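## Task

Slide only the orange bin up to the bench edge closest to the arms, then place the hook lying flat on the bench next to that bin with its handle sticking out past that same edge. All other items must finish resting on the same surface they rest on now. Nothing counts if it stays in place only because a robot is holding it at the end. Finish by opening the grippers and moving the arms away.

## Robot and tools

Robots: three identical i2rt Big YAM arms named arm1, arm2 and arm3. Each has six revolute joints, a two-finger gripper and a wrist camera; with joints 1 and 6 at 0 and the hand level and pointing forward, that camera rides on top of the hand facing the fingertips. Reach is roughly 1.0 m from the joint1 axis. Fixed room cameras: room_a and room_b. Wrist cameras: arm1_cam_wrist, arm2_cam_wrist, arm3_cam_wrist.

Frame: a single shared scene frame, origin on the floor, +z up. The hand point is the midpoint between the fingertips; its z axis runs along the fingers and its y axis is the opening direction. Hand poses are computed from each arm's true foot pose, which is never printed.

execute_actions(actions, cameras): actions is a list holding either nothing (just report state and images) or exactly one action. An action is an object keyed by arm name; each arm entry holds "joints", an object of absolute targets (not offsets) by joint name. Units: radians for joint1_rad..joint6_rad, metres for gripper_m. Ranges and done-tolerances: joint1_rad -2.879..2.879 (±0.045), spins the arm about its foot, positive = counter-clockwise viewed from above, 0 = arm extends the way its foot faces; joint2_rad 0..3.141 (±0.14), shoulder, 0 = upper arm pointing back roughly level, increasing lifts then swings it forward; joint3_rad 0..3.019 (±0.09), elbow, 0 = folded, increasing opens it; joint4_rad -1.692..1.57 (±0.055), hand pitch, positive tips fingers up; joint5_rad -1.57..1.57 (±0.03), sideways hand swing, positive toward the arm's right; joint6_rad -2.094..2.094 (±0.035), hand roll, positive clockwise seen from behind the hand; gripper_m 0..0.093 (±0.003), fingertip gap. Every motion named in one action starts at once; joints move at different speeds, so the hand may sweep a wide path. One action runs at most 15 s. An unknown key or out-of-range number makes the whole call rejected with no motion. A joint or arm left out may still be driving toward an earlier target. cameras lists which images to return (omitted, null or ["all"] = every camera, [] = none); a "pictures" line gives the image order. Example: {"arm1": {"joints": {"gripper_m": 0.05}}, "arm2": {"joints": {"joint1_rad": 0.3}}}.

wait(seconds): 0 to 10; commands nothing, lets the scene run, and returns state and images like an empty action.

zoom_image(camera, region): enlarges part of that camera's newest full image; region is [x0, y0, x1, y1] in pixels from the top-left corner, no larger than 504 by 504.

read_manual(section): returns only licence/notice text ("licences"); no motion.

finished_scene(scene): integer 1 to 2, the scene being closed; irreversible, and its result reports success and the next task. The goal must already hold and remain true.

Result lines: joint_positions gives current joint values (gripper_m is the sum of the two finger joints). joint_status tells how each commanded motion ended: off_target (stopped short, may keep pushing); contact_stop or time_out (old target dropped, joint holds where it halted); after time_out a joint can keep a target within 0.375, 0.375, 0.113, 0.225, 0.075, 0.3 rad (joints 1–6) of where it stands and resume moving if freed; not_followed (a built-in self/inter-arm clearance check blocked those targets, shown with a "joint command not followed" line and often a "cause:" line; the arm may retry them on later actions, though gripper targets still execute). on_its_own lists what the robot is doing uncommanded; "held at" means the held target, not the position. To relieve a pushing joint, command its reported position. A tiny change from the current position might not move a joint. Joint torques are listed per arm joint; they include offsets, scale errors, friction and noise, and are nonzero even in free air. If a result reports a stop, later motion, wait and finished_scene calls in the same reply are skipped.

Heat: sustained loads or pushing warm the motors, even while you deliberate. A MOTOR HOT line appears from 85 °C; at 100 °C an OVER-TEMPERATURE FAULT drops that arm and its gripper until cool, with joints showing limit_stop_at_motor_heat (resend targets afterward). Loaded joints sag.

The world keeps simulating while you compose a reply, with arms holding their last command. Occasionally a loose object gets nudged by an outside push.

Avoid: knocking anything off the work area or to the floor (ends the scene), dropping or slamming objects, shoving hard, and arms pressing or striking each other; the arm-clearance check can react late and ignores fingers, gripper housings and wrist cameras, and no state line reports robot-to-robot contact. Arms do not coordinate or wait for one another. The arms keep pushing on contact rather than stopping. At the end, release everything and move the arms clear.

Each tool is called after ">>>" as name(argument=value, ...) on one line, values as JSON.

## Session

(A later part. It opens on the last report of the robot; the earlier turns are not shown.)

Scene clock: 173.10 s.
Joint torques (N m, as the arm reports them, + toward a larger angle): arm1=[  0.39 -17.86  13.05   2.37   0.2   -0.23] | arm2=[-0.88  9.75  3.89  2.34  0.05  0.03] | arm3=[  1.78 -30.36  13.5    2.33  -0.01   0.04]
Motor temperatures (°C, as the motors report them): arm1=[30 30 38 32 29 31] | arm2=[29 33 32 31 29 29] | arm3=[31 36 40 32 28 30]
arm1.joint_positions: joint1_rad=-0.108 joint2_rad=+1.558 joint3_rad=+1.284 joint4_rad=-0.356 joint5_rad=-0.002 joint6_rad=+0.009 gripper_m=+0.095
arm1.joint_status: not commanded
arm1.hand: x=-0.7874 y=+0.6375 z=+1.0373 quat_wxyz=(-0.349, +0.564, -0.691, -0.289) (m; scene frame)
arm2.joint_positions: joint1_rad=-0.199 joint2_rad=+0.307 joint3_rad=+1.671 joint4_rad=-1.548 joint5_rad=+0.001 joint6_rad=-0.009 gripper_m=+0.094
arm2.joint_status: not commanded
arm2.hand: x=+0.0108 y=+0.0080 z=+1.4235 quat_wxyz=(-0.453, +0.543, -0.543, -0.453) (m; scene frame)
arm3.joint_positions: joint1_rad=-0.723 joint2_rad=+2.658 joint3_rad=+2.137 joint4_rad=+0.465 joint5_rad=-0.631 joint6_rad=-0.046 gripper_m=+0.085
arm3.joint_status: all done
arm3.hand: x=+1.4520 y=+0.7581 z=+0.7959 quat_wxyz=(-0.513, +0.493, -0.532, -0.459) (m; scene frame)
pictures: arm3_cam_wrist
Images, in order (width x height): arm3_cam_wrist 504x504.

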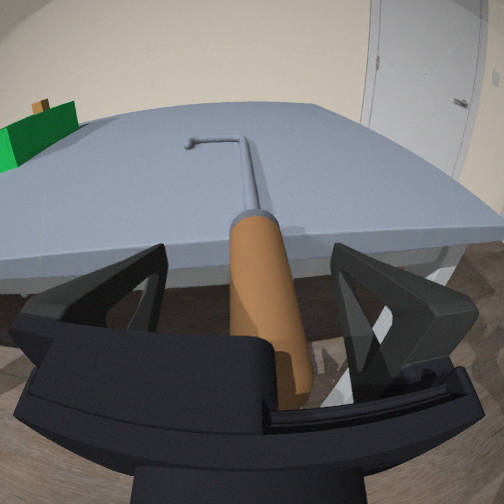

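>>> execute_actions(actions=[{"arm3":{"joints":{"joint1_rad":-0.774,"joint2_rad":2.575,"joint3_rad":1.98,"joint4_rad":0.575,"joint5_rad":-0.706,"gripper_m":0.093}}}], cameras=[])

>>> execute_actions(actions=[{"arm3":{"joints":{"joint6_rad":1.535}}}], cameras=["arm3_cam_wrist","room_a"])

Scene clock: 184.73 s.
Joint torques (N m, as the arm reports them, + toward a larger angle): arm1=[  0.08 -18.47  12.79   2.35   0.16  -0.26] | arm2=[-0.89  9.8   3.92  2.37  0.04  0.04] | arm3=[  1.52 -29.64   7.56   2.72  -0.11   0.04]
Motor temperatures (°C, as the motors report them): arm1=[30 30 38 32 29 31] | arm2=[29 33 32 32 29 29] | arm3=[31 36 40 32 28 30]
arm1.joint_positions: joint1_rad=-0.108 joint2_rad=+1.558 joint3_rad=+1.284 joint4_rad=-0.356 joint5_rad=-0.002 joint6_rad=+0.009 gripper_m=+0.095
arm1.joint_status: not commanded
arm1.hand: x=-0.7874 y=+0.6375 z=+1.0373 quat_wxyz=(-0.349, +0.564, -0.691, -0.289) (m; scene frame)
arm2.joint_positions: joint1_rad=-0.199 joint2_rad=+0.307 joint3_rad=+1.671 joint4_rad=-1.548 joint5_rad=+0.001 joint6_rad=-0.009 gripper_m=+0.094
arm2.joint_status: not commanded
arm2.hand: x=+0.0108 y=+0.0080 z=+1.4235 quat_wxyz=(-0.453, +0.543, -0.543, -0.453) (m; scene frame)
arm3.joint_positions: joint1_rad=-0.776 joint2_rad=+2.588 joint3_rad=+1.981 joint4_rad=+0.558 joint5_rad=-0.704 joint6_rad=-0.046 gripper_m=+0.093
arm3.joint_status: all done
arm3.hand: x=+1.4607 y=+0.7108 z=+0.7958 quat_wxyz=(-0.511, +0.497, -0.525, -0.465) (m; scene frame)
pictures: none
No camera images: the call's "cameras" was empty. Leave "cameras" out to get every camera's image.

Scene clock: 186.90 s.
Joint torques (N m, as the arm reports them, + toward a larger angle): arm1=[ -0.07 -18.27  12.78   2.52   0.21  -0.26] | arm2=[-0.94  9.89  3.87  2.32  0.05  0.03] | arm3=[  1.46 -29.36   7.69   2.66  -0.09   0.  ]
Motor temperatures (°C, as the motors report them): arm1=[30 30 38 32 29 31] | arm2=[29 33 32 32 29 29] | arm3=[31 36 40 32 28 30]
arm1.joint_positions: joint1_rad=-0.108 joint2_rad=+1.558 joint3_rad=+1.284 joint4_rad=-0.356 joint5_rad=-0.002 joint6_rad=+0.009 gripper_m=+0.095
arm1.joint_status: not commanded
arm1.hand: x=-0.7874 y=+0.6375 z=+1.0373 quat_wxyz=(-0.349, +0.564, -0.691, -0.289) (m; scene frame)
arm2.joint_positions: joint1_rad=-0.199 joint2_rad=+0.307 joint3_rad=+1.671 joint4_rad=-1.548 joint5_rad=+0.001 joint6_rad=-0.009 gripper_m=+0.094
arm2.joint_status: not commanded
arm2.hand: x=+0.0108 y=+0.0080 z=+1.4235 quat_wxyz=(-0.453, +0.543, -0.543, -0.453) (m; scene frame)
arm3.joint_positions: joint1_rad=-0.776 joint2_rad=+2.588 joint3_rad=+1.981 joint4_rad=+0.558 joint5_rad=-0.704 joint6_rad=+1.526 gripper_m=+0.093
arm3.joint_status: all done
arm3.hand: x=+1.4607 y=+0.7108 z=+0.7958 quat_wxyz=(-0.032, -0.020, -0.723, -0.690) (m; scene frame)
pictures: arm3_cam_wrist, room_a
Images, in order (width x height): arm3_cam_wrist 504x504, room_a 504x504.

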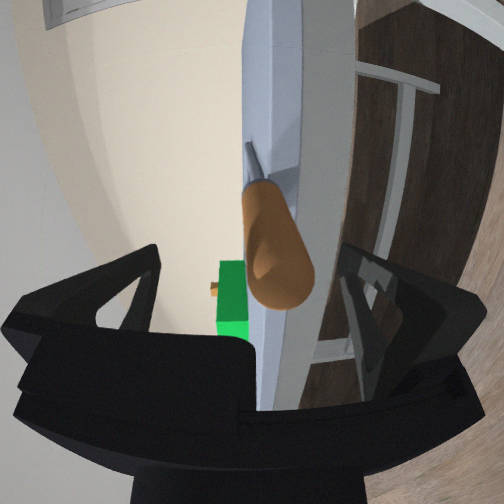

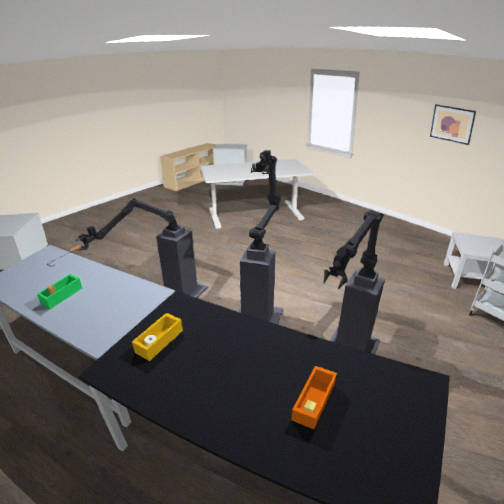

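>>> execute_actions(actions=[{"arm3":{"joints":{"joint1_rad":-0.74,"joint2_rad":2.70,"joint3_rad":2.27,"joint4_rad":0.435,"joint5_rad":-0.735}}}], cameras=["arm3_cam_wrist"])

Scene clock: 195.60 s.
Joint torques (N m, as the arm reports them, + toward a larger angle): arm1=[  0.18 -18.04  13.04   2.39   0.18  -0.21] | arm2=[-0.94  9.64  3.87  2.34  0.05  0.03] | arm3=[  2.11 -31.15  12.58   1.52   0.01   0.  ]
Motor temperatures (°C, as the motors report them): arm1=[30 30 38 32 29 31] | arm2=[29 33 32 32 29 29] | arm3=[31 36 38 32 28 30]
arm1.joint_positions: joint1_rad=-0.108 joint2_rad=+1.558 joint3_rad=+1.284 joint4_rad=-0.356 joint5_rad=-0.002 joint6_rad=+0.009 gripper_m=+0.095
arm1.joint_status: not commanded
arm1.hand: x=-0.7874 y=+0.6375 z=+1.0373 quat_wxyz=(-0.349, +0.564, -0.691, -0.289) (m; scene frame)
arm2.joint_positions: joint1_rad=-0.199 joint2_rad=+0.307 joint3_rad=+1.671 joint4_rad=-1.548 joint5_rad=+0.001 joint6_rad=-0.009 gripper_m=+0.094
arm2.joint_status: not commanded
arm2.hand: x=+0.0108 y=+0.0080 z=+1.4235 quat_wxyz=(-0.453, +0.543, -0.543, -0.453) (m; scene frame)
arm3.joint_positions: joint1_rad=-0.746 joint2_rad=+2.719 joint3_rad=+2.218 joint4_rad=+0.441 joint5_rad=-0.737 joint6_rad=+1.528 gripper_m=+0.093
arm3.joint_status: all done
arm3.hand: x=+1.4584 y=+0.7537 z=+0.7802 quat_wxyz=(-0.006, -0.001, -0.725, -0.688) (m; scene frame)
pictures: arm3_cam_wrist
Images, in order (width x height): arm3_cam_wrist 504x504.

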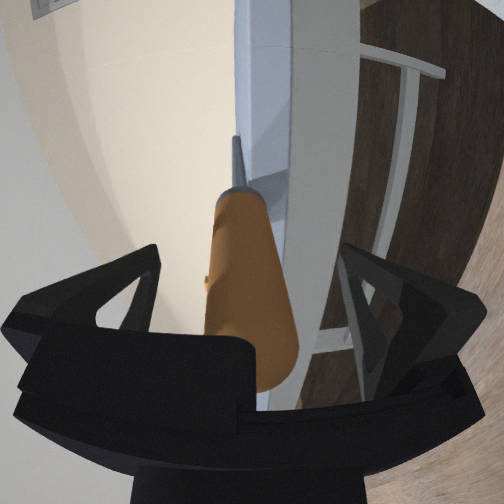

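>>> execute_actions(actions=[{"arm3":{"joints":{"joint1_rad":-0.765,"joint2_rad":2.715,"joint3_rad":2.31,"gripper_m":0.05}}}], cameras=["arm3_cam_wrist"])

Scene clock: 201.17 s.
Joint torques (N m, as the arm reports them, + toward a larger angle): arm1=[ -0.6  -18.09  12.88   2.27   0.22  -0.19] | arm2=[-0.98  9.85  3.9   2.32  0.04  0.03] | arm3=[  0.22 -30.08  13.82   1.85  -0.02  -0.03]
Motor temperatures (°C, as the motors report them): arm1=[30 30 38 32 29 31] | arm2=[29 33 32 32 29 29] | arm3=[31 36 39 32 28 30]
arm1.joint_positions: joint1_rad=-0.108 joint2_rad=+1.558 joint3_rad=+1.284 joint4_rad=-0.356 joint5_rad=-0.002 joint6_rad=+0.009 gripper_m=+0.095
arm1.joint_status: not commanded
arm1.hand: x=-0.7874 y=+0.6375 z=+1.0373 quat_wxyz=(-0.349, +0.564, -0.691, -0.289) (m; scene frame)
arm2.joint_positions: joint1_rad=-0.199 joint2_rad=+0.307 joint3_rad=+1.671 joint4_rad=-1.548 joint5_rad=+0.001 joint6_rad=-0.009 gripper_m=+0.094
arm2.joint_status: not commanded
arm2.hand: x=+0.0108 y=+0.0080 z=+1.4235 quat_wxyz=(-0.453, +0.543, -0.543, -0.453) (m; scene frame)
arm3.joint_positions: joint1_rad=-0.753 joint2_rad=+2.723 joint3_rad=+2.245 joint4_rad=+0.438 joint5_rad=-0.736 joint6_rad=+1.528 gripper_m=+0.050
arm3.joint_status: all done
arm3.hand: x=+1.4664 y=+0.7539 z=+0.7908 quat_wxyz=(-0.014, +0.001, -0.720, -0.694) (m; scene frame)
pictures: arm3_cam_wrist
Images, in order (width x height): arm3_cam_wrist 504x504.

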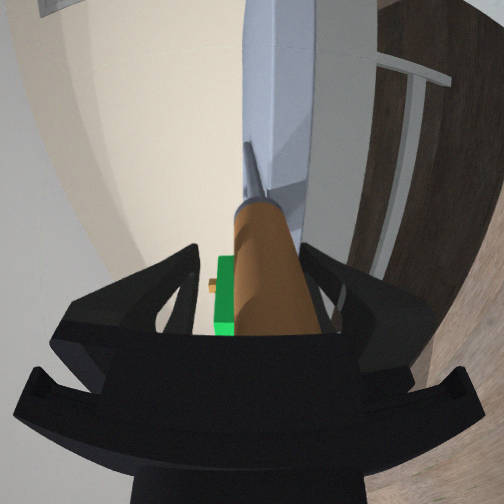

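Closing lifts it slightly; fine.

>>> execute_actions(actions=[{"arm3":{"joints":{"gripper_m":0}}}], cameras=[])

>>> execute_actions(actions=[{"arm3":{"joints":{"joint2_rad":2.58}}}], cameras=["arm3_cam_wrist","room_a"])

Scene clock: 205.57 s.
Joint torques (N m, as the arm reports them, + toward a larger angle): arm1=[  0.01 -18.61  12.86   2.46   0.22  -0.24] | arm2=[-1.    9.65  3.85  2.3   0.04  0.03] | arm3=[  0.4  -30.67  13.84   1.89  -0.01  -0.04]
Motor temperatures (°C, as the motors report them): arm1=[30 30 38 32 29 31] | arm2=[29 33 32 32 29 29] | arm3=[31 36 40 32 28 30]
arm1.joint_positions: joint1_rad=-0.108 joint2_rad=+1.558 joint3_rad=+1.284 joint4_rad=-0.356 joint5_rad=-0.002 joint6_rad=+0.009 gripper_m=+0.095
arm1.joint_status: not commanded
arm1.hand: x=-0.7874 y=+0.6375 z=+1.0373 quat_wxyz=(-0.349, +0.564, -0.691, -0.289) (m; scene frame)
arm2.joint_positions: joint1_rad=-0.199 joint2_rad=+0.307 joint3_rad=+1.671 joint4_rad=-1.548 joint5_rad=+0.001 joint6_rad=-0.009 gripper_m=+0.094
arm2.joint_status: not commanded
arm2.hand: x=+0.0108 y=+0.0080 z=+1.4235 quat_wxyz=(-0.453, +0.543, -0.543, -0.453) (m; scene frame)
arm3.joint_positions: joint1_rad=-0.753 joint2_rad=+2.727 joint3_rad=+2.245 joint4_rad=+0.436 joint5_rad=-0.736 joint6_rad=+1.528 gripper_m=+0.031
arm3.joint_status: gripper_m off_target (ended at +0.031, target +0.000)
arm3.hand: x=+1.4661 y=+0.7535 z=+0.7858 quat_wxyz=(-0.012, -0.001, -0.722, -0.692) (m; scene frame)
pictures: none
No camera images: the call's "cameras" was empty. Leave "cameras" out to get every camera's image.

Scene clock: 206.60 s.
Joint torques (N m, as the arm reports them, + toward a larger angle): arm1=[ -0.04 -18.21  12.76   2.36   0.23  -0.23] | arm2=[-0.81  9.79  3.88  2.33  0.04  0.04] | arm3=[  0.57 -36.02  13.88   2.67  -0.02  -0.02]
Motor temperatures (°C, as the motors report them): arm1=[30 30 38 32 29 31] | arm2=[29 33 32 32 29 29] | arm3=[31 36 40 32 28 30]
arm1.joint_positions: joint1_rad=-0.108 joint2_rad=+1.558 joint3_rad=+1.284 joint4_rad=-0.356 joint5_rad=-0.002 joint6_rad=+0.009 gripper_m=+0.095
arm1.joint_status: not commanded
arm1.hand: x=-0.7874 y=+0.6375 z=+1.0373 quat_wxyz=(-0.349, +0.564, -0.691, -0.289) (m; scene frame)
arm2.joint_positions: joint1_rad=-0.199 joint2_rad=+0.307 joint3_rad=+1.671 joint4_rad=-1.548 joint5_rad=+0.001 joint6_rad=-0.009 gripper_m=+0.094
arm2.joint_status: not commanded
arm2.hand: x=+0.0108 y=+0.0080 z=+1.4235 quat_wxyz=(-0.453, +0.543, -0.543, -0.453) (m; scene frame)
arm3.joint_positions: joint1_rad=-0.753 joint2_rad=+2.650 joint3_rad=+2.245 joint4_rad=+0.417 joint5_rad=-0.736 joint6_rad=+1.528 gripper_m=+0.031
arm3.joint_status: all done
arm3.hand: x=+1.4691 y=+0.7576 z=+0.8533 quat_wxyz=(-0.026, +0.013, -0.707, -0.707) (m; scene frame)
pictures: arm3_cam_wrist, room_a
Images, in order (width x height): arm3_cam_wrist 504x504, room_a 504x504.

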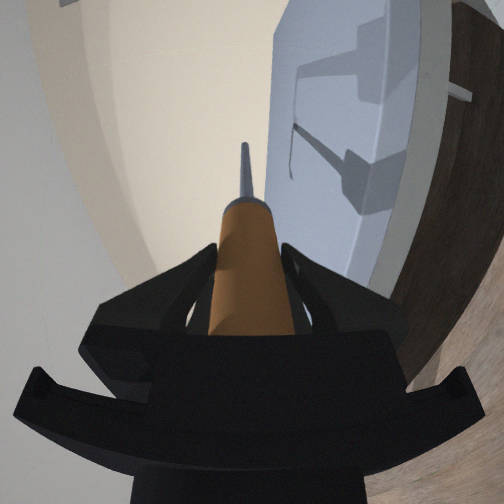

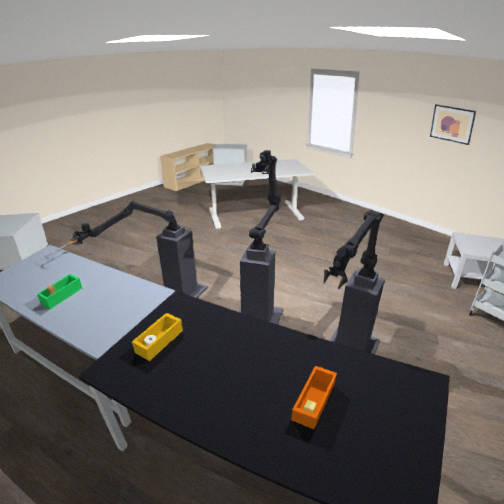

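>>> execute_actions(actions=[{"arm3":{"joints":{"joint2_rad":2.2}}}], cameras=[])

>>> execute_actions(actions=[{"arm3":{"joints":{"joint1_rad":0.656,"joint3_rad":1.84,"joint4_rad":0.68,"joint5_rad":0.652,"joint6_rad":1.61}}}], cameras=["arm3_cam_wrist","room_a","room_b"])

Scene clock: 215.23 s.
Joint torques (N m, as the arm reports them, + toward a larger angle): arm1=[ -0.45 -18.33  12.96   2.31   0.2   -0.22] | arm2=[-0.99  9.69  3.91  2.35  0.04  0.04] | arm3=[  0.53 -34.19  11.88   2.69   0.38  -0.03]
Motor temperatures (°C, as the motors report them): arm1=[30 30 39 32 29 31] | arm2=[29 33 32 32 29 29] | arm3=[31 37 41 32 28 30]
arm1.joint_positions: joint1_rad=-0.108 joint2_rad=+1.558 joint3_rad=+1.284 joint4_rad=-0.356 joint5_rad=-0.002 joint6_rad=+0.009 gripper_m=+0.095
arm1.joint_status: not commanded
arm1.hand: x=-0.7874 y=+0.6375 z=+1.0373 quat_wxyz=(-0.349, +0.564, -0.691, -0.289) (m; scene frame)
arm2.joint_positions: joint1_rad=-0.199 joint2_rad=+0.307 joint3_rad=+1.671 joint4_rad=-1.548 joint5_rad=+0.001 joint6_rad=-0.009 gripper_m=+0.094
arm2.joint_status: not commanded
arm2.hand: x=+0.0108 y=+0.0080 z=+1.4235 quat_wxyz=(-0.453, +0.543, -0.543, -0.453) (m; scene frame)
arm3.joint_positions: joint1_rad=-0.753 joint2_rad=+2.277 joint3_rad=+2.278 joint4_rad=+0.412 joint5_rad=-0.744 joint6_rad=+1.528 gripper_m=+0.031
arm3.joint_status: all done
arm3.hand: x=+1.4294 y=+0.7208 z=+1.2071 quat_wxyz=(-0.120, +0.109, -0.587, -0.793) (m; scene frame)
pictures: none
No camera images: the call's "cameras" was empty. Leave "cameras" out to get every camera's image.

Scene clock: 217.50 s.
Joint torques (N m, as the arm reports them, + toward a larger angle): arm1=[  0.39 -18.18  13.04   2.41   0.2   -0.23] | arm2=[-0.95  9.68  3.85  2.31  0.05  0.04] | arm3=[  1.78 -33.06  10.04   3.94  -0.19   0.07]
Motor temperatures (°C, as the motors report them): arm1=[30 30 39 32 29 31] | arm2=[29 33 32 32 29 29] | arm3=[31 37 40 32 29 30]
arm1.joint_positions: joint1_rad=-0.108 joint2_rad=+1.558 joint3_rad=+1.284 joint4_rad=-0.356 joint5_rad=-0.002 joint6_rad=+0.009 gripper_m=+0.095
arm1.joint_status: not commanded
arm1.hand: x=-0.7874 y=+0.6375 z=+1.0373 quat_wxyz=(-0.349, +0.564, -0.691, -0.289) (m; scene frame)
arm2.joint_positions: joint1_rad=-0.199 joint2_rad=+0.307 joint3_rad=+1.671 joint4_rad=-1.548 joint5_rad=+0.001 joint6_rad=-0.009 gripper_m=+0.094
arm2.joint_status: not commanded
arm2.hand: x=+0.0108 y=+0.0080 z=+1.4235 quat_wxyz=(-0.453, +0.543, -0.543, -0.453) (m; scene frame)
arm3.joint_positions: joint1_rad=+0.646 joint2_rad=+2.283 joint3_rad=+1.819 joint4_rad=+0.627 joint5_rad=+0.655 joint6_rad=+1.594 gripper_m=+0.031
arm3.joint_status: all done
arm3.hand: x=+0.4697 y=+0.7537 z=+0.9832 quat_wxyz=(+0.038, -0.045, -0.662, -0.748) (m; scene frame)
pictures: arm3_cam_wrist, room_a, room_b
Images, in order (width x height): arm3_cam_wrist 504x504, room_a 504x504, room_b 504x504.

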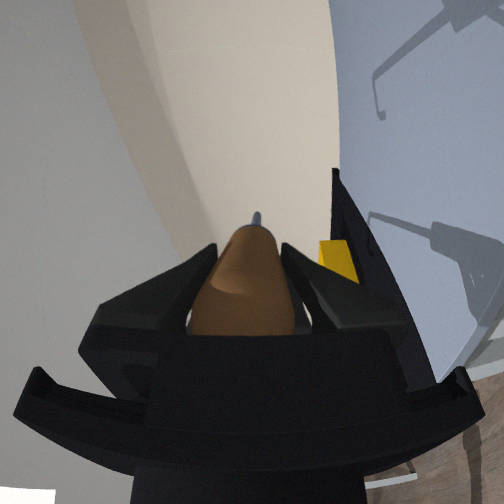

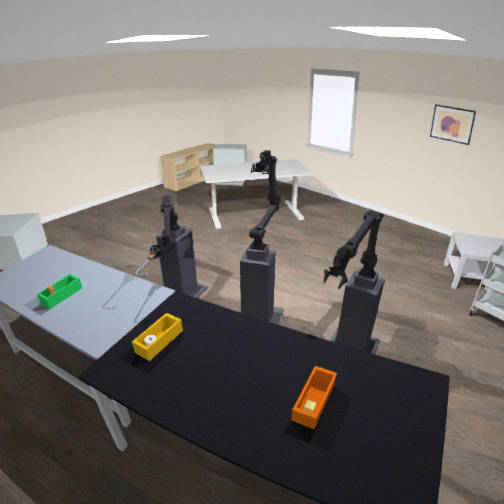

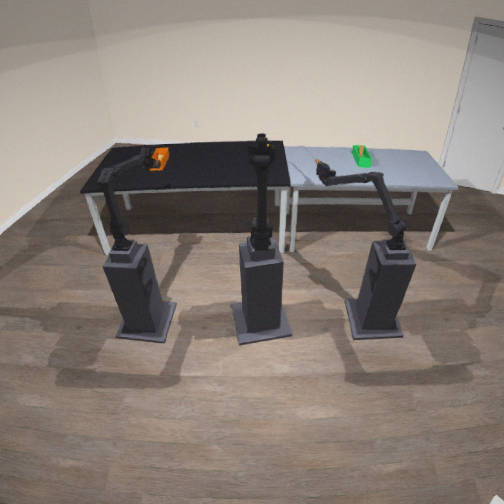

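>>> execute_actions(actions=[{"arm3":{"joints":{"joint1_rad":0.72,"joint2_rad":2.54,"joint3_rad":2.185,"joint4_rad":0.51,"joint5_rad":1.11,"joint6_rad":1.6}}}], cameras=["arm3_cam_wrist","room_a","arm2_cam_wrist"])

Scene clock: 229.77 s.
Joint torques (N m, as the arm reports them, + toward a larger angle): arm1=[ -0.25 -18.09  12.76   2.46   0.19  -0.18] | arm2=[-0.9   9.77  3.89  2.31  0.04  0.04] | arm3=[  1.4  -35.49  15.13   2.28   0.06   0.05]
Motor temperatures (°C, as the motors report them): arm1=[30 30 39 32 29 31] | arm2=[29 33 32 32 29 29] | arm3=[31 37 40 32 29 30]
arm1.joint_positions: joint1_rad=-0.108 joint2_rad=+1.558 joint3_rad=+1.284 joint4_rad=-0.356 joint5_rad=-0.002 joint6_rad=+0.009 gripper_m=+0.095
arm1.joint_status: not commanded
arm1.hand: x=-0.7874 y=+0.6375 z=+1.0373 quat_wxyz=(-0.349, +0.564, -0.691, -0.289) (m; scene frame)
arm2.joint_positions: joint1_rad=-0.199 joint2_rad=+0.307 joint3_rad=+1.671 joint4_rad=-1.548 joint5_rad=+0.001 joint6_rad=-0.009 gripper_m=+0.094
arm2.joint_status: not commanded
arm2.hand: x=+0.0108 y=+0.0080 z=+1.4235 quat_wxyz=(-0.453, +0.543, -0.543, -0.453) (m; scene frame)
arm3.joint_positions: joint1_rad=+0.728 joint2_rad=+2.615 joint3_rad=+2.098 joint4_rad=+0.493 joint5_rad=+1.108 joint6_rad=+1.585 gripper_m=+0.031
arm3.joint_status: all done
arm3.hand: x=+0.4495 y=+0.7441 z=+0.8172 quat_wxyz=(-0.138, -0.131, -0.701, -0.687) (m; scene frame)
pictures: arm2_cam_wrist, arm3_cam_wrist, room_a
Images, in order (width x height): arm2_cam_wrist 504x504, arm3_cam_wrist 504x504, room_a 504x504.

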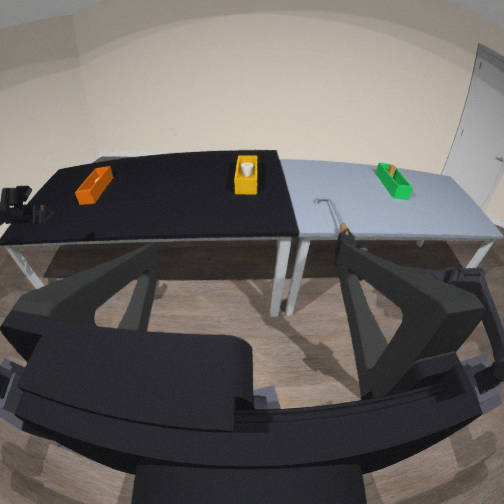

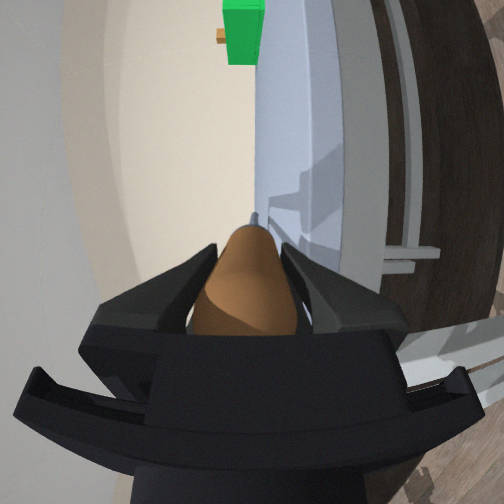

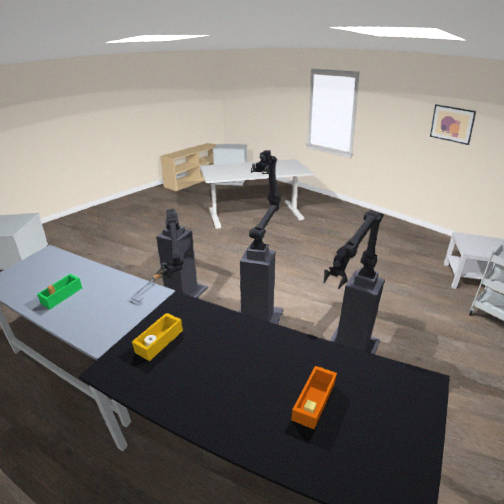

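>>> execute_actions(actions=[{"arm3":{"joints":{"joint1_rad":0.705,"joint2_rad":2.64,"joint3_rad":2.215,"joint6_rad":1.63}}}], cameras=["arm3_cam_wrist"])

Scene clock: 236.67 s.
Joint torques (N m, as the arm reports them, + toward a larger angle): arm1=[  0.54 -18.02  12.83   2.27   0.18  -0.22] | arm2=[-0.78  9.79  3.89  2.33  0.05  0.04] | arm3=[  0.67 -31.42  14.     2.12   0.03   0.05]
Motor temperatures (°C, as the motors report them): arm1=[30 30 39 32 29 31] | arm2=[29 33 32 32 29 29] | arm3=[31 38 41 32 29 30]
arm1.joint_positions: joint1_rad=-0.108 joint2_rad=+1.558 joint3_rad=+1.284 joint4_rad=-0.356 joint5_rad=-0.002 joint6_rad=+0.009 gripper_m=+0.095
arm1.joint_status: not commanded
arm1.hand: x=-0.7874 y=+0.6375 z=+1.0373 quat_wxyz=(-0.349, +0.564, -0.691, -0.289) (m; scene frame)
arm2.joint_positions: joint1_rad=-0.199 joint2_rad=+0.307 joint3_rad=+1.671 joint4_rad=-1.548 joint5_rad=+0.001 joint6_rad=-0.009 gripper_m=+0.094
arm2.joint_status: not commanded
arm2.hand: x=+0.0108 y=+0.0080 z=+1.4235 quat_wxyz=(-0.453, +0.543, -0.543, -0.453) (m; scene frame)
arm3.joint_positions: joint1_rad=+0.715 joint2_rad=+2.667 joint3_rad=+2.142 joint4_rad=+0.499 joint5_rad=+1.109 joint6_rad=+1.613 gripper_m=+0.031
arm3.joint_status: all done
arm3.hand: x=+0.4559 y=+0.7529 z=+0.7947 quat_wxyz=(-0.134, -0.144, -0.699, -0.688) (m; scene frame)
pictures: arm3_cam_wrist
Images, in order (width x height): arm3_cam_wrist 504x504.

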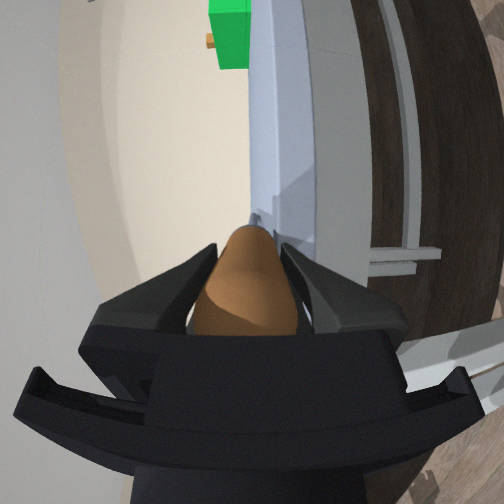

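>>> execute_actions(actions=[{"arm3":{"joints":{"joint2_rad":2.655}},"arm2":{"joints":{"joint6_rad":1.535,"joint2_rad":1.2,"joint3_rad":0.9,"joint4_rad":0.2}},"arm1":{"joints":{"joint6_rad":1.535,"joint2_rad":1.2,"joint3_rad":0.9,"joint4_rad":0.2}}}], cameras=[])

>>> execute_actions(actions=[{"arm3":{"joints":{"gripper_m":0.093}}}], cameras=["arm3_cam_wrist","room_a"])

Scene clock: 243.93 s.
Joint torques (N m, as the arm reports them, + toward a larger angle): arm1=[ -0.27 -10.69  11.6    2.65   0.2   -0.18] | arm2=[ -0.76 -12.29  11.02   2.82   0.06  -0.06] | arm3=[  0.85 -29.71  14.05   2.09   0.02   0.08]
Motor temperatures (°C, as the motors report them): arm1=[30 30 39 32 29 31] | arm2=[29 33 32 32 29 29] | arm3=[31 38 42 32 29 30]
arm1.joint_positions: joint1_rad=-0.108 joint2_rad=+1.188 joint3_rad=+0.899 joint4_rad=+0.183 joint5_rad=-0.002 joint6_rad=+1.526 gripper_m=+0.095
arm1.joint_status: all done
arm1.hand: x=-0.8064 y=+0.5424 z=+1.1481 quat_wxyz=(-0.080, -0.054, -0.742, -0.663) (m; scene frame)
arm2.joint_positions: joint1_rad=-0.199 joint2_rad=+1.210 joint3_rad=+0.867 joint4_rad=+0.179 joint5_rad=+0.001 joint6_rad=+1.526 gripper_m=+0.094
arm2.joint_status: all done
arm2.hand: x=+0.0087 y=+0.5617 z=+1.1272 quat_wxyz=(-0.012, +0.013, -0.761, -0.648) (m; scene frame)
arm3.joint_positions: joint1_rad=+0.715 joint2_rad=+2.668 joint3_rad=+2.142 joint4_rad=+0.499 joint5_rad=+1.109 joint6_rad=+1.613 gripper_m=+0.031
arm3.joint_status: all done
arm3.hand: x=+0.4559 y=+0.7529 z=+0.7944 quat_wxyz=(-0.134, -0.144, -0.699, -0.688) (m; scene frame)
pictures: none
No camera images: the call's "cameras" was empty. Leave "cameras" out to get every camera's image.

Scene clock: 244.63 s.
Joint torques (N m, as the arm reports them, + toward a larger angle): arm1=[  0.06 -10.52  11.78   2.49   0.23  -0.12] | arm2=[ -0.74 -12.35  11.04   2.89   0.07  -0.04] | arm3=[  0.76 -29.57  12.88   2.09   0.02  -0.02]
Motor temperatures (°C, as the motors report them): arm1=[30 30 39 32 29 31] | arm2=[29 33 32 32 29 29] | arm3=[31 38 42 32 28 30]
arm1.joint_positions: joint1_rad=-0.108 joint2_rad=+1.188 joint3_rad=+0.899 joint4_rad=+0.183 joint5_rad=-0.002 joint6_rad=+1.526 gripper_m=+0.095
arm1.joint_status: not commanded
arm1.hand: x=-0.8064 y=+0.5424 z=+1.1481 quat_wxyz=(-0.080, -0.054, -0.742, -0.663) (m; scene frame)
arm2.joint_positions: joint1_rad=-0.199 joint2_rad=+1.210 joint3_rad=+0.867 joint4_rad=+0.179 joint5_rad=+0.001 joint6_rad=+1.526 gripper_m=+0.094
arm2.joint_status: not commanded
arm2.hand: x=+0.0087 y=+0.5617 z=+1.1272 quat_wxyz=(-0.012, +0.013, -0.761, -0.648) (m; scene frame)
arm3.joint_positions: joint1_rad=+0.715 joint2_rad=+2.668 joint3_rad=+2.157 joint4_rad=+0.499 joint5_rad=+1.109 joint6_rad=+1.621 gripper_m=+0.093
arm3.joint_status: all done
arm3.hand: x=+0.4539 y=+0.7552 z=+0.8019 quat_wxyz=(-0.127, -0.151, -0.695, -0.692) (m; scene frame)
pictures: arm3_cam_wrist, room_a
Images, in order (width x height): arm3_cam_wrist 504x504, room_a 504x504.

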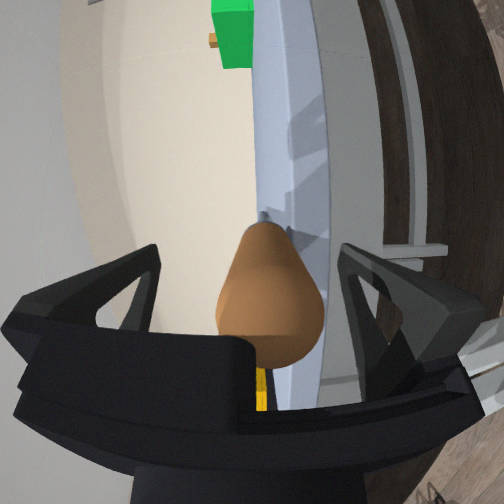

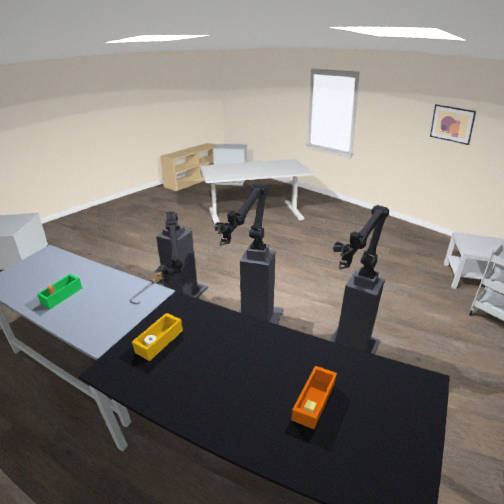

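>>> execute_actions(actions=[{"arm3":{"joints":{"joint1_rad":0.8,"joint2_rad":2.57,"joint3_rad":2.0,"joint4_rad":0.56}}}], cameras=["arm3_cam_wrist"])

Scene clock: 252.37 s.
Joint torques (N m, as the arm reports them, + toward a larger angle): arm1=[  0.11 -10.54  11.81   2.53   0.24  -0.17] | arm2=[ -0.71 -12.41  11.06   2.85   0.06  -0.06] | arm3=[  1.3  -28.84   7.36   2.25   0.02  -0.01]
Motor temperatures (°C, as the motors report them): arm1=[30 30 39 32 29 31] | arm2=[29 33 34 32 29 29] | arm3=[31 37 42 32 28 30]
arm1.joint_positions: joint1_rad=-0.108 joint2_rad=+1.188 joint3_rad=+0.899 joint4_rad=+0.183 joint5_rad=-0.002 joint6_rad=+1.526 gripper_m=+0.095
arm1.joint_status: not commanded
arm1.hand: x=-0.8064 y=+0.5424 z=+1.1481 quat_wxyz=(-0.080, -0.054, -0.742, -0.663) (m; scene frame)
arm2.joint_positions: joint1_rad=-0.199 joint2_rad=+1.210 joint3_rad=+0.867 joint4_rad=+0.179 joint5_rad=+0.001 joint6_rad=+1.526 gripper_m=+0.094
arm2.joint_status: not commanded
arm2.hand: x=+0.0087 y=+0.5617 z=+1.1272 quat_wxyz=(-0.012, +0.013, -0.761, -0.648) (m; scene frame)
arm3.joint_positions: joint1_rad=+0.810 joint2_rad=+2.584 joint3_rad=+2.003 joint4_rad=+0.544 joint5_rad=+1.109 joint6_rad=+1.622 gripper_m=+0.093
arm3.joint_status: all done
arm3.hand: x=+0.4019 y=+0.6918 z=+0.8060 quat_wxyz=(-0.101, -0.112, -0.706, -0.692) (m; scene frame)
pictures: arm3_cam_wrist
Images, in order (width x height): arm3_cam_wrist 504x504.

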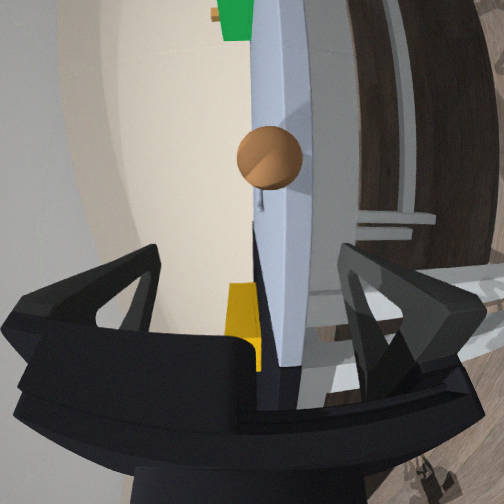

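>>> execute_actions(actions=[{"arm3":{"joints":{"joint2_rad":1.3,"joint3_rad":1.0,"joint5_rad":0.5}},"arm2":{"joints":{"joint5_rad":-0.67,"joint4_rad":0.6}}}], cameras=[])

>>> execute_actions(actions=[{"arm3":{"joints":{"joint1_rad":-0.4,"joint2_rad":0.9,"joint3_rad":0.7,"joint5_rad":0}},"arm2":{"joints":{"joint1_rad":-0.911,"joint2_rad":2.39,"joint3_rad":1.56,"joint4_rad":0.86}}}], cameras=["arm2_cam_wrist","room_a"])

Scene clock: 272.33 s.
Joint torques (N m, as the arm reports them, + toward a larger angle): arm1=[ -0.04 -11.16  11.58   2.55   0.18  -0.15] | arm2=[ -0.64 -12.32  10.8    2.61   0.09  -0.04] | arm3=[  0.96 -12.82   8.19   2.14  -0.2   -0.01]
Motor temperatures (°C, as the motors report them): arm1=[30 30 39 32 29 31] | arm2=[29 33 36 32 29 29] | arm3=[31 37 39 32 28 30]
arm1.joint_positions: joint1_rad=-0.108 joint2_rad=+1.188 joint3_rad=+0.899 joint4_rad=+0.183 joint5_rad=-0.002 joint6_rad=+1.526 gripper_m=+0.095
arm1.joint_status: not commanded
arm1.hand: x=-0.8064 y=+0.5424 z=+1.1481 quat_wxyz=(-0.080, -0.054, -0.742, -0.663) (m; scene frame)
arm2.joint_positions: joint1_rad=-0.199 joint2_rad=+1.210 joint3_rad=+0.867 joint4_rad=+0.581 joint5_rad=-0.668 joint6_rad=+1.527 gripper_m=+0.094
arm2.joint_status: all done
arm2.hand: x=-0.0971 y=+0.5221 z=+1.2173 quat_wxyz=(+0.188, +0.267, -0.576, -0.749) (m; scene frame)
arm3.joint_positions: joint1_rad=+0.810 joint2_rad=+1.312 joint3_rad=+1.007 joint4_rad=+0.552 joint5_rad=+0.503 joint6_rad=+1.623 gripper_m=+0.093
arm3.joint_status: all done
arm3.hand: x=+0.5506 y=+0.4528 z=+1.2044 quat_wxyz=(+0.178, +0.038, -0.629, -0.756) (m; scene frame)
pictures: none
No camera images: the call's "cameras" was empty. Leave "cameras" out to get every camera's image.

Scene clock: 274.20 s.
Joint torques (N m, as the arm reports them, + toward a larger angle): arm1=[ -0.06 -10.48  11.67   2.48   0.23  -0.17] | arm2=[ -0.9  -28.18   8.79   2.25   0.05  -0.08] | arm3=[ 1.23 -4.49  8.52  2.17 -0.16 -0.02]
Motor temperatures (°C, as the motors report them): arm1=[30 30 39 32 29 31] | arm2=[29 33 36 32 29 29] | arm3=[31 37 39 32 28 30]
arm1.joint_positions: joint1_rad=-0.108 joint2_rad=+1.188 joint3_rad=+0.899 joint4_rad=+0.183 joint5_rad=-0.002 joint6_rad=+1.526 gripper_m=+0.095
arm1.joint_status: not commanded
arm1.hand: x=-0.8064 y=+0.5424 z=+1.1481 quat_wxyz=(-0.080, -0.054, -0.742, -0.663) (m; scene frame)
arm2.joint_positions: joint1_rad=-0.904 joint2_rad=+2.415 joint3_rad=+1.521 joint4_rad=+0.852 joint5_rad=-0.669 joint6_rad=+1.529 gripper_m=+0.094
arm2.joint_status: all done
arm2.hand: x=+0.4417 y=+0.6847 z=+0.8083 quat_wxyz=(-0.015, -0.011, -0.717, -0.697) (m; scene frame)
arm3.joint_positions: joint1_rad=-0.393 joint2_rad=+0.896 joint3_rad=+0.706 joint4_rad=+0.552 joint5_rad=+0.003 joint6_rad=+1.623 gripper_m=+0.093
arm3.joint_status: all done
arm3.hand: x=+1.0788 y=+0.4061 z=+1.2365 quat_wxyz=(-0.143, -0.125, -0.557, -0.808) (m; scene frame)
pictures: arm2_cam_wrist, room_a
Images, in order (width x height): arm2_cam_wrist 504x504, room_a 504x504.

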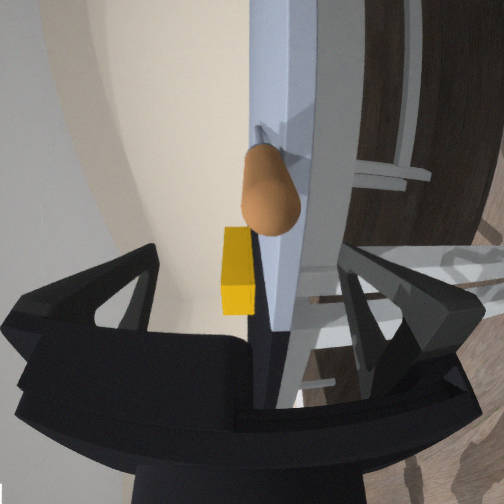

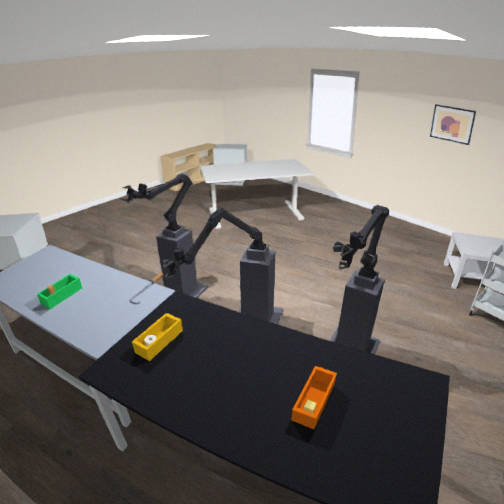

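>>> execute_actions(actions=[{"arm2":{"joints":{"joint1_rad":-0.855,"joint2_rad":2.545,"joint3_rad":1.885,"joint4_rad":0.67,"joint5_rad":-0.655,"gripper_m":0.07}}}], cameras=["arm2_cam_wrist"])

Scene clock: 281.30 s.
Joint torques (N m, as the arm reports them, + toward a larger angle): arm1=[  0.55 -10.6   11.71   2.69   0.23  -0.12] | arm2=[ -1.01 -30.17  10.11   1.75   0.13  -0.08] | arm3=[ 1.04 -4.54  8.56  2.14 -0.13 -0.02]
Motor temperatures (°C, as the motors report them): arm1=[30 30 39 32 29 31] | arm2=[29 34 36 32 29 29] | arm3=[31 36 38 32 28 30]
arm1.joint_positions: joint1_rad=-0.108 joint2_rad=+1.188 joint3_rad=+0.899 joint4_rad=+0.183 joint5_rad=-0.002 joint6_rad=+1.526 gripper_m=+0.095
arm1.joint_status: not commanded
arm1.hand: x=-0.8064 y=+0.5424 z=+1.1481 quat_wxyz=(-0.080, -0.054, -0.742, -0.663) (m; scene frame)
arm2.joint_positions: joint1_rad=-0.850 joint2_rad=+2.562 joint3_rad=+1.840 joint4_rad=+0.673 joint5_rad=-0.657 joint6_rad=+1.529 gripper_m=+0.070
arm2.joint_status: all done
arm2.hand: x=+0.4510 y=+0.7657 z=+0.8018 quat_wxyz=(+0.001, +0.003, -0.719, -0.695) (m; scene frame)
arm3.joint_positions: joint1_rad=-0.393 joint2_rad=+0.896 joint3_rad=+0.706 joint4_rad=+0.552 joint5_rad=+0.003 joint6_rad=+1.623 gripper_m=+0.093
arm3.joint_status: not commanded
arm3.hand: x=+1.0788 y=+0.4061 z=+1.2365 quat_wxyz=(-0.143, -0.125, -0.557, -0.808) (m; scene frame)
pictures: arm2_cam_wrist
Images, in order (width x height): arm2_cam_wrist 504x504.

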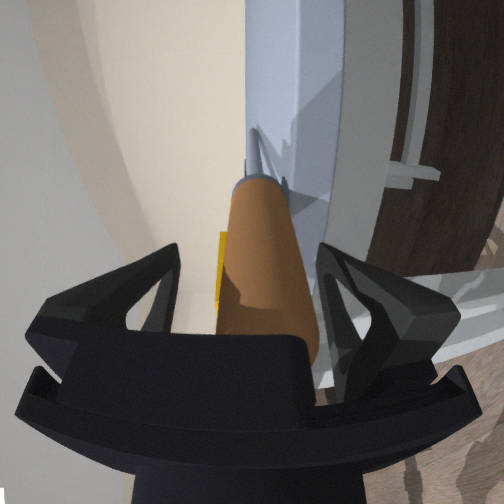

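>>> execute_actions(actions=[{"arm2":{"joints":{"joint1_rad":-0.882,"joint2_rad":2.565,"joint3_rad":1.9,"joint5_rad":-0.665,"gripper_m":0.055}}}], cameras=["arm2_cam_wrist"])

Scene clock: 287.90 s.
Joint torques (N m, as the arm reports them, + toward a larger angle): arm1=[  0.28 -11.07  11.61   2.59   0.17  -0.16] | arm2=[ -0.28 -27.93  11.22   1.69   0.02  -0.09] | arm3=[ 1.11 -4.6   8.54  2.16 -0.1  -0.02]
Motor temperatures (°C, as the motors report them): arm1=[30 30 39 32 29 31] | arm2=[29 35 36 32 29 29] | arm3=[31 35 38 32 28 30]
arm1.joint_positions: joint1_rad=-0.108 joint2_rad=+1.188 joint3_rad=+0.899 joint4_rad=+0.183 joint5_rad=-0.002 joint6_rad=+1.526 gripper_m=+0.095
arm1.joint_status: not commanded
arm1.hand: x=-0.8064 y=+0.5424 z=+1.1481 quat_wxyz=(-0.080, -0.054, -0.742, -0.663) (m; scene frame)
arm2.joint_positions: joint1_rad=-0.885 joint2_rad=+2.562 joint3_rad=+1.840 joint4_rad=+0.673 joint5_rad=-0.663 joint6_rad=+1.529 gripper_m=+0.055
arm2.joint_status: all done
arm2.hand: x=+0.4756 y=+0.7499 z=+0.8016 quat_wxyz=(-0.009, -0.007, -0.719, -0.695) (m; scene frame)
arm3.joint_positions: joint1_rad=-0.393 joint2_rad=+0.896 joint3_rad=+0.706 joint4_rad=+0.552 joint5_rad=+0.003 joint6_rad=+1.623 gripper_m=+0.093
arm3.joint_status: not commanded
arm3.hand: x=+1.0788 y=+0.4061 z=+1.2365 quat_wxyz=(-0.143, -0.125, -0.557, -0.808) (m; scene frame)
pictures: arm2_cam_wrist
Images, in order (width x height): arm2_cam_wrist 504x504.

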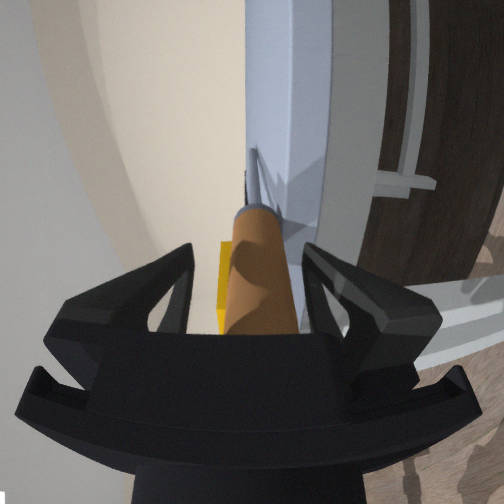

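>>> execute_actions(actions=[{"arm2":{"joints":{"joint1_rad":-0.866,"joint2_rad":2.595,"joint3_rad":1.925,"joint5_rad":-0.69}}}], cameras=["arm2_cam_wrist"])

Scene clock: 292.47 s.
Joint torques (N m, as the arm reports them, + toward a larger angle): arm1=[ -0.17 -10.75  11.69   2.39   0.19  -0.13] | arm2=[ -0.48 -28.26  10.77   1.75   0.    -0.08] | arm3=[ 0.91 -4.64  8.54  2.15 -0.13 -0.02]
Motor temperatures (°C, as the motors report them): arm1=[30 30 39 32 29 31] | arm2=[29 35 36 32 29 29] | arm3=[31 35 38 32 28 30]
arm1.joint_positions: joint1_rad=-0.108 joint2_rad=+1.188 joint3_rad=+0.899 joint4_rad=+0.183 joint5_rad=-0.002 joint6_rad=+1.526 gripper_m=+0.095
arm1.joint_status: not commanded
arm1.hand: x=-0.8064 y=+0.5424 z=+1.1481 quat_wxyz=(-0.080, -0.054, -0.742, -0.663) (m; scene frame)
arm2.joint_positions: joint1_rad=-0.869 joint2_rad=+2.592 joint3_rad=+1.873 joint4_rad=+0.673 joint5_rad=-0.688 joint6_rad=+1.529 gripper_m=+0.055
arm2.joint_status: all done
arm2.hand: x=+0.4631 y=+0.7610 z=+0.7929 quat_wxyz=(+0.005, +0.007, -0.718, -0.696) (m; scene frame)
arm3.joint_positions: joint1_rad=-0.393 joint2_rad=+0.896 joint3_rad=+0.706 joint4_rad=+0.552 joint5_rad=+0.003 joint6_rad=+1.623 gripper_m=+0.093
arm3.joint_status: not commanded
arm3.hand: x=+1.0788 y=+0.4061 z=+1.2365 quat_wxyz=(-0.143, -0.125, -0.557, -0.808) (m; scene frame)
pictures: arm2_cam_wrist
Images, in order (width x height): arm2_cam_wrist 504x504.

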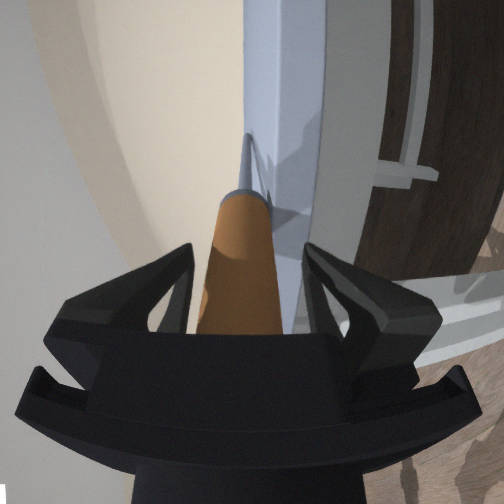

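>>> execute_actions(actions=[{"arm2":{"joints":{"joint5_rad":-0.655,"gripper_m":0.04}}}], cameras=[])

>>> execute_actions(actions=[{"arm2":{"joints":{"gripper_m":0}}}], cameras=[])

>>> execute_actions(actions=[{"arm2":{"joints":{"joint2_rad":2.3,"joint4_rad":0.52,"joint6_rad":1.571}}}], cameras=["arm2_cam_wrist","room_a"])

Scene clock: 299.67 s.
Joint torques (N m, as the arm reports them, + toward a larger angle): arm1=[ -0.18 -11.    11.67   2.65   0.2   -0.19] | arm2=[ -0.35 -28.31  10.74   1.77   0.16  -0.08] | arm3=[ 1.08 -4.56  8.55  2.18 -0.14 -0.03]
Motor temperatures (°C, as the motors report them): arm1=[30 30 39 32 29 31] | arm2=[29 36 36 32 29 29] | arm3=[31 34 38 32 28 30]
arm1.joint_positions: joint1_rad=-0.108 joint2_rad=+1.188 joint3_rad=+0.899 joint4_rad=+0.183 joint5_rad=-0.002 joint6_rad=+1.526 gripper_m=+0.095
arm1.joint_status: not commanded
arm1.hand: x=-0.8064 y=+0.5424 z=+1.1481 quat_wxyz=(-0.080, -0.054, -0.742, -0.663) (m; scene frame)
arm2.joint_positions: joint1_rad=-0.869 joint2_rad=+2.592 joint3_rad=+1.873 joint4_rad=+0.673 joint5_rad=-0.657 joint6_rad=+1.529 gripper_m=+0.040
arm2.joint_status: all done
arm2.hand: x=+0.4683 y=+0.7610 z=+0.7927 quat_wxyz=(-0.006, -0.003, -0.718, -0.696) (m; scene frame)
arm3.joint_positions: joint1_rad=-0.393 joint2_rad=+0.896 joint3_rad=+0.706 joint4_rad=+0.552 joint5_rad=+0.003 joint6_rad=+1.623 gripper_m=+0.093
arm3.joint_status: not commanded
arm3.hand: x=+1.0788 y=+0.4061 z=+1.2365 quat_wxyz=(-0.143, -0.125, -0.557, -0.808) (m; scene frame)
pictures: none
No camera images: the call's "cameras" was empty. Leave "cameras" out to get every camera's image.

Scene clock: 300.23 s.
Joint torques (N m, as the arm reports them, + toward a larger angle): arm1=[ -0.13 -10.61  11.65   2.62   0.22  -0.14] | arm2=[ -0.18 -27.89  10.21   1.79   0.13  -0.1 ] | arm3=[ 0.76 -4.72  8.56  2.13 -0.14 -0.02]
Motor temperatures (°C, as the motors report them): arm1=[30 30 39 32 29 31] | arm2=[29 36 36 32 29 29] | arm3=[31 34 38 32 28 30]
arm1.joint_positions: joint1_rad=-0.108 joint2_rad=+1.188 joint3_rad=+0.899 joint4_rad=+0.183 joint5_rad=-0.002 joint6_rad=+1.526 gripper_m=+0.095
arm1.joint_status: not commanded
arm1.hand: x=-0.8064 y=+0.5424 z=+1.1481 quat_wxyz=(-0.080, -0.054, -0.742, -0.663) (m; scene frame)
arm2.joint_positions: joint1_rad=-0.869 joint2_rad=+2.592 joint3_rad=+1.880 joint4_rad=+0.672 joint5_rad=-0.657 joint6_rad=+1.530 gripper_m=+0.030
arm2.joint_status: gripper_m off_target (ended at +0.030, target +0.000)
arm2.hand: x=+0.4696 y=+0.7624 z=+0.7957 quat_wxyz=(-0.007, -0.003, -0.717, -0.697) (m; scene frame)
arm3.joint_positions: joint1_rad=-0.393 joint2_rad=+0.896 joint3_rad=+0.706 joint4_rad=+0.552 joint5_rad=+0.003 joint6_rad=+1.623 gripper_m=+0.093
arm3.joint_status: not commanded
arm3.hand: x=+1.0788 y=+0.4061 z=+1.2365 quat_wxyz=(-0.143, -0.125, -0.557, -0.808) (m; scene frame)
pictures: none
No camera images: the call's "cameras" was empty. Leave "cameras" out to get every camera's image.

Scene clock: 301.73 s.
Joint torques (N m, as the arm reports them, + toward a larger angle): arm1=[-0.34 -9.96 11.7   2.62  0.23 -0.15] | arm2=[  0.01 -32.23  11.51   3.03   0.08   0.  ] | arm3=[ 1.04 -4.69  8.48  2.19 -0.14 -0.03]
Motor temperatures (°C, as the motors report them): arm1=[30 30 39 32 29 31] | arm2=[29 36 37 32 29 29] | arm3=[31 34 38 32 28 30]
arm1.joint_positions: joint1_rad=-0.108 joint2_rad=+1.188 joint3_rad=+0.899 joint4_rad=+0.183 joint5_rad=-0.002 joint6_rad=+1.526 gripper_m=+0.095
arm1.joint_status: not commanded
arm1.hand: x=-0.8064 y=+0.5424 z=+1.1481 quat_wxyz=(-0.080, -0.054, -0.742, -0.663) (m; scene frame)
arm2.joint_positions: joint1_rad=-0.869 joint2_rad=+2.342 joint3_rad=+1.878 joint4_rad=+0.493 joint5_rad=-0.654 joint6_rad=+1.556 gripper_m=+0.030
arm2.joint_status: all done
arm2.hand: x=+0.4759 y=+0.7670 z=+0.9733 quat_wxyz=(-0.014, +0.002, -0.697, -0.716) (m; scene frame)
arm3.joint_positions: joint1_rad=-0.393 joint2_rad=+0.896 joint3_rad=+0.706 joint4_rad=+0.552 joint5_rad=+0.003 joint6_rad=+1.623 gripper_m=+0.093
arm3.joint_status: not commanded
arm3.hand: x=+1.0788 y=+0.4061 z=+1.2365 quat_wxyz=(-0.143, -0.125, -0.557, -0.808) (m; scene frame)
pictures: arm2_cam_wrist, room_a
Images, in order (width x height): arm2_cam_wrist 504x504, room_a 504x504.

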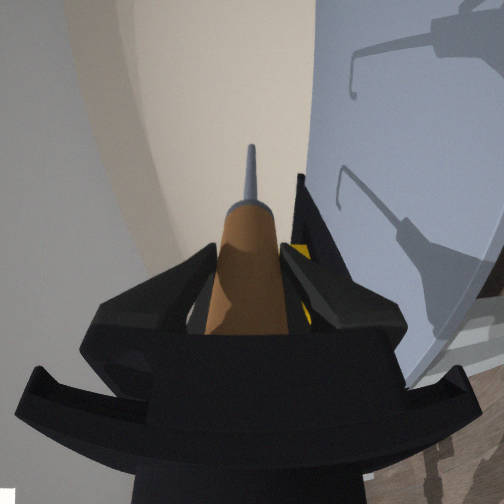

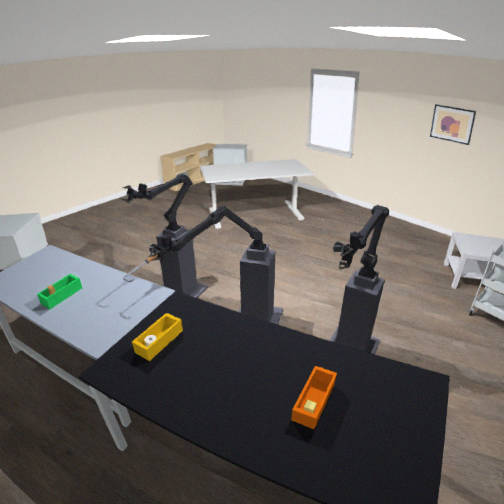

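>>> execute_actions(actions=[{"arm2":{"joints":{"joint1_rad":-0.2,"joint4_rad":0.49,"joint5_rad":0}},"arm1":{"joints":{"joint1_rad":0.4}}}], cameras=["arm2_cam_wrist"])

>>> execute_actions(actions=[{"arm2":{"joints":{"joint1_rad":0.467,"joint5_rad":0.667}}}], cameras=["arm2_cam_wrist","room_a"])

Scene clock: 313.77 s.
Joint torques (N m, as the arm reports them, + toward a larger angle): arm1=[ -1.23 -11.05  11.59   2.5    0.2   -0.18] | arm2=[ -0.69 -32.53  11.5    3.22   0.14   0.07] | arm3=[ 0.67 -4.63  8.55  2.15 -0.15 -0.01]
Motor temperatures (°C, as the motors report them): arm1=[30 29 39 32 29 31] | arm2=[29 37 37 32 30 29] | arm3=[31 34 38 32 28 30]
arm1.joint_positions: joint1_rad=+0.403 joint2_rad=+1.190 joint3_rad=+0.899 joint4_rad=+0.183 joint5_rad=-0.001 joint6_rad=+1.526 gripper_m=+0.095
arm1.joint_status: all done
arm1.hand: x=-1.0861 y=+0.5260 z=+1.1464 quat_wxyz=(+0.090, +0.134, -0.733, -0.661) (m; scene frame)
arm2.joint_positions: joint1_rad=-0.198 joint2_rad=+2.343 joint3_rad=+1.878 joint4_rad=+0.461 joint5_rad=-0.001 joint6_rad=+1.548 gripper_m=+0.030
arm2.joint_status: all done
arm2.hand: x=+0.0063 y=+0.9304 z=+0.9709 quat_wxyz=(-0.004, +0.005, -0.707, -0.707) (m; scene frame)
arm3.joint_positions: joint1_rad=-0.393 joint2_rad=+0.896 joint3_rad=+0.706 joint4_rad=+0.552 joint5_rad=+0.003 joint6_rad=+1.623 gripper_m=+0.093
arm3.joint_status: not commanded
arm3.hand: x=+1.0788 y=+0.4061 z=+1.2365 quat_wxyz=(-0.143, -0.125, -0.557, -0.808) (m; scene frame)
pictures: arm2_cam_wrist
Images, in order (width x height): arm2_cam_wrist 504x504.

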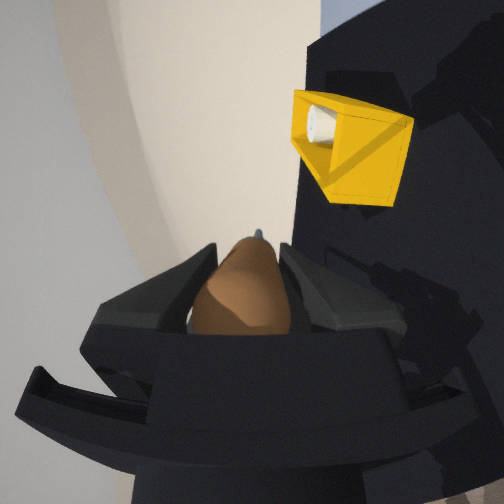

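Scene clock: 316.57 s.
Joint torques (N m, as the arm reports them, + toward a larger angle): arm1=[ -1.02 -11.06  11.56   2.38   0.19  -0.13] | arm2=[ -0.68 -32.13  11.43   3.05   0.13   0.07] | arm3=[ 1.06 -4.43  8.56  2.17 -0.15 -0.03]
Motor temperatures (°C, as the motors report them): arm1=[30 29 39 32 29 31] | arm2=[29 37 37 32 30 29] | arm3=[31 34 38 32 28 30]
arm1.joint_positions: joint1_rad=+0.403 joint2_rad=+1.190 joint3_rad=+0.899 joint4_rad=+0.183 joint5_rad=-0.001 joint6_rad=+1.526 gripper_m=+0.095
arm1.joint_status: not commanded
arm1.hand: x=-1.0861 y=+0.5260 z=+1.1464 quat_wxyz=(+0.090, +0.134, -0.733, -0.661) (m; scene frame)
arm2.joint_positions: joint1_rad=+0.467 joint2_rad=+2.343 joint3_rad=+1.878 joint4_rad=+0.461 joint5_rad=+0.666 joint6_rad=+1.548 gripper_m=+0.030
arm2.joint_status: all done
arm2.hand: x=-0.4563 y=+0.7710 z=+0.9748 quat_wxyz=(-0.006, +0.005, -0.707, -0.707) (m; scene frame)
arm3.joint_positions: joint1_rad=-0.393 joint2_rad=+0.896 joint3_rad=+0.706 joint4_rad=+0.552 joint5_rad=+0.003 joint6_rad=+1.623 gripper_m=+0.093
arm3.joint_status: not commanded
arm3.hand: x=+1.0788 y=+0.4061 z=+1.2365 quat_wxyz=(-0.143, -0.125, -0.557, -0.808) (m; scene frame)
pictures: arm2_cam_wrist, room_a
Images, in order (width x height): arm2_cam_wrist 504x504, room_a 504x504.

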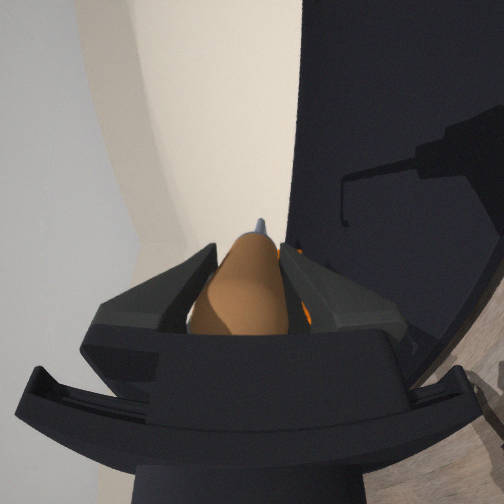

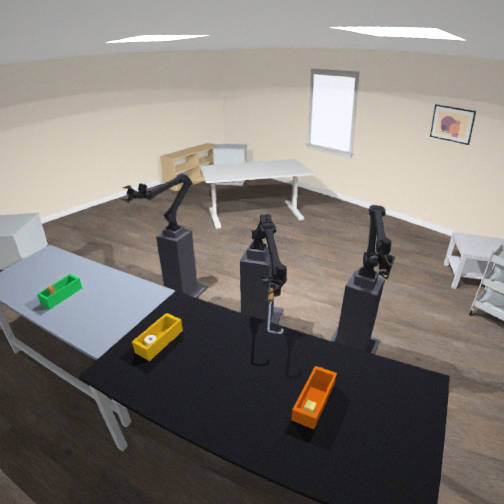

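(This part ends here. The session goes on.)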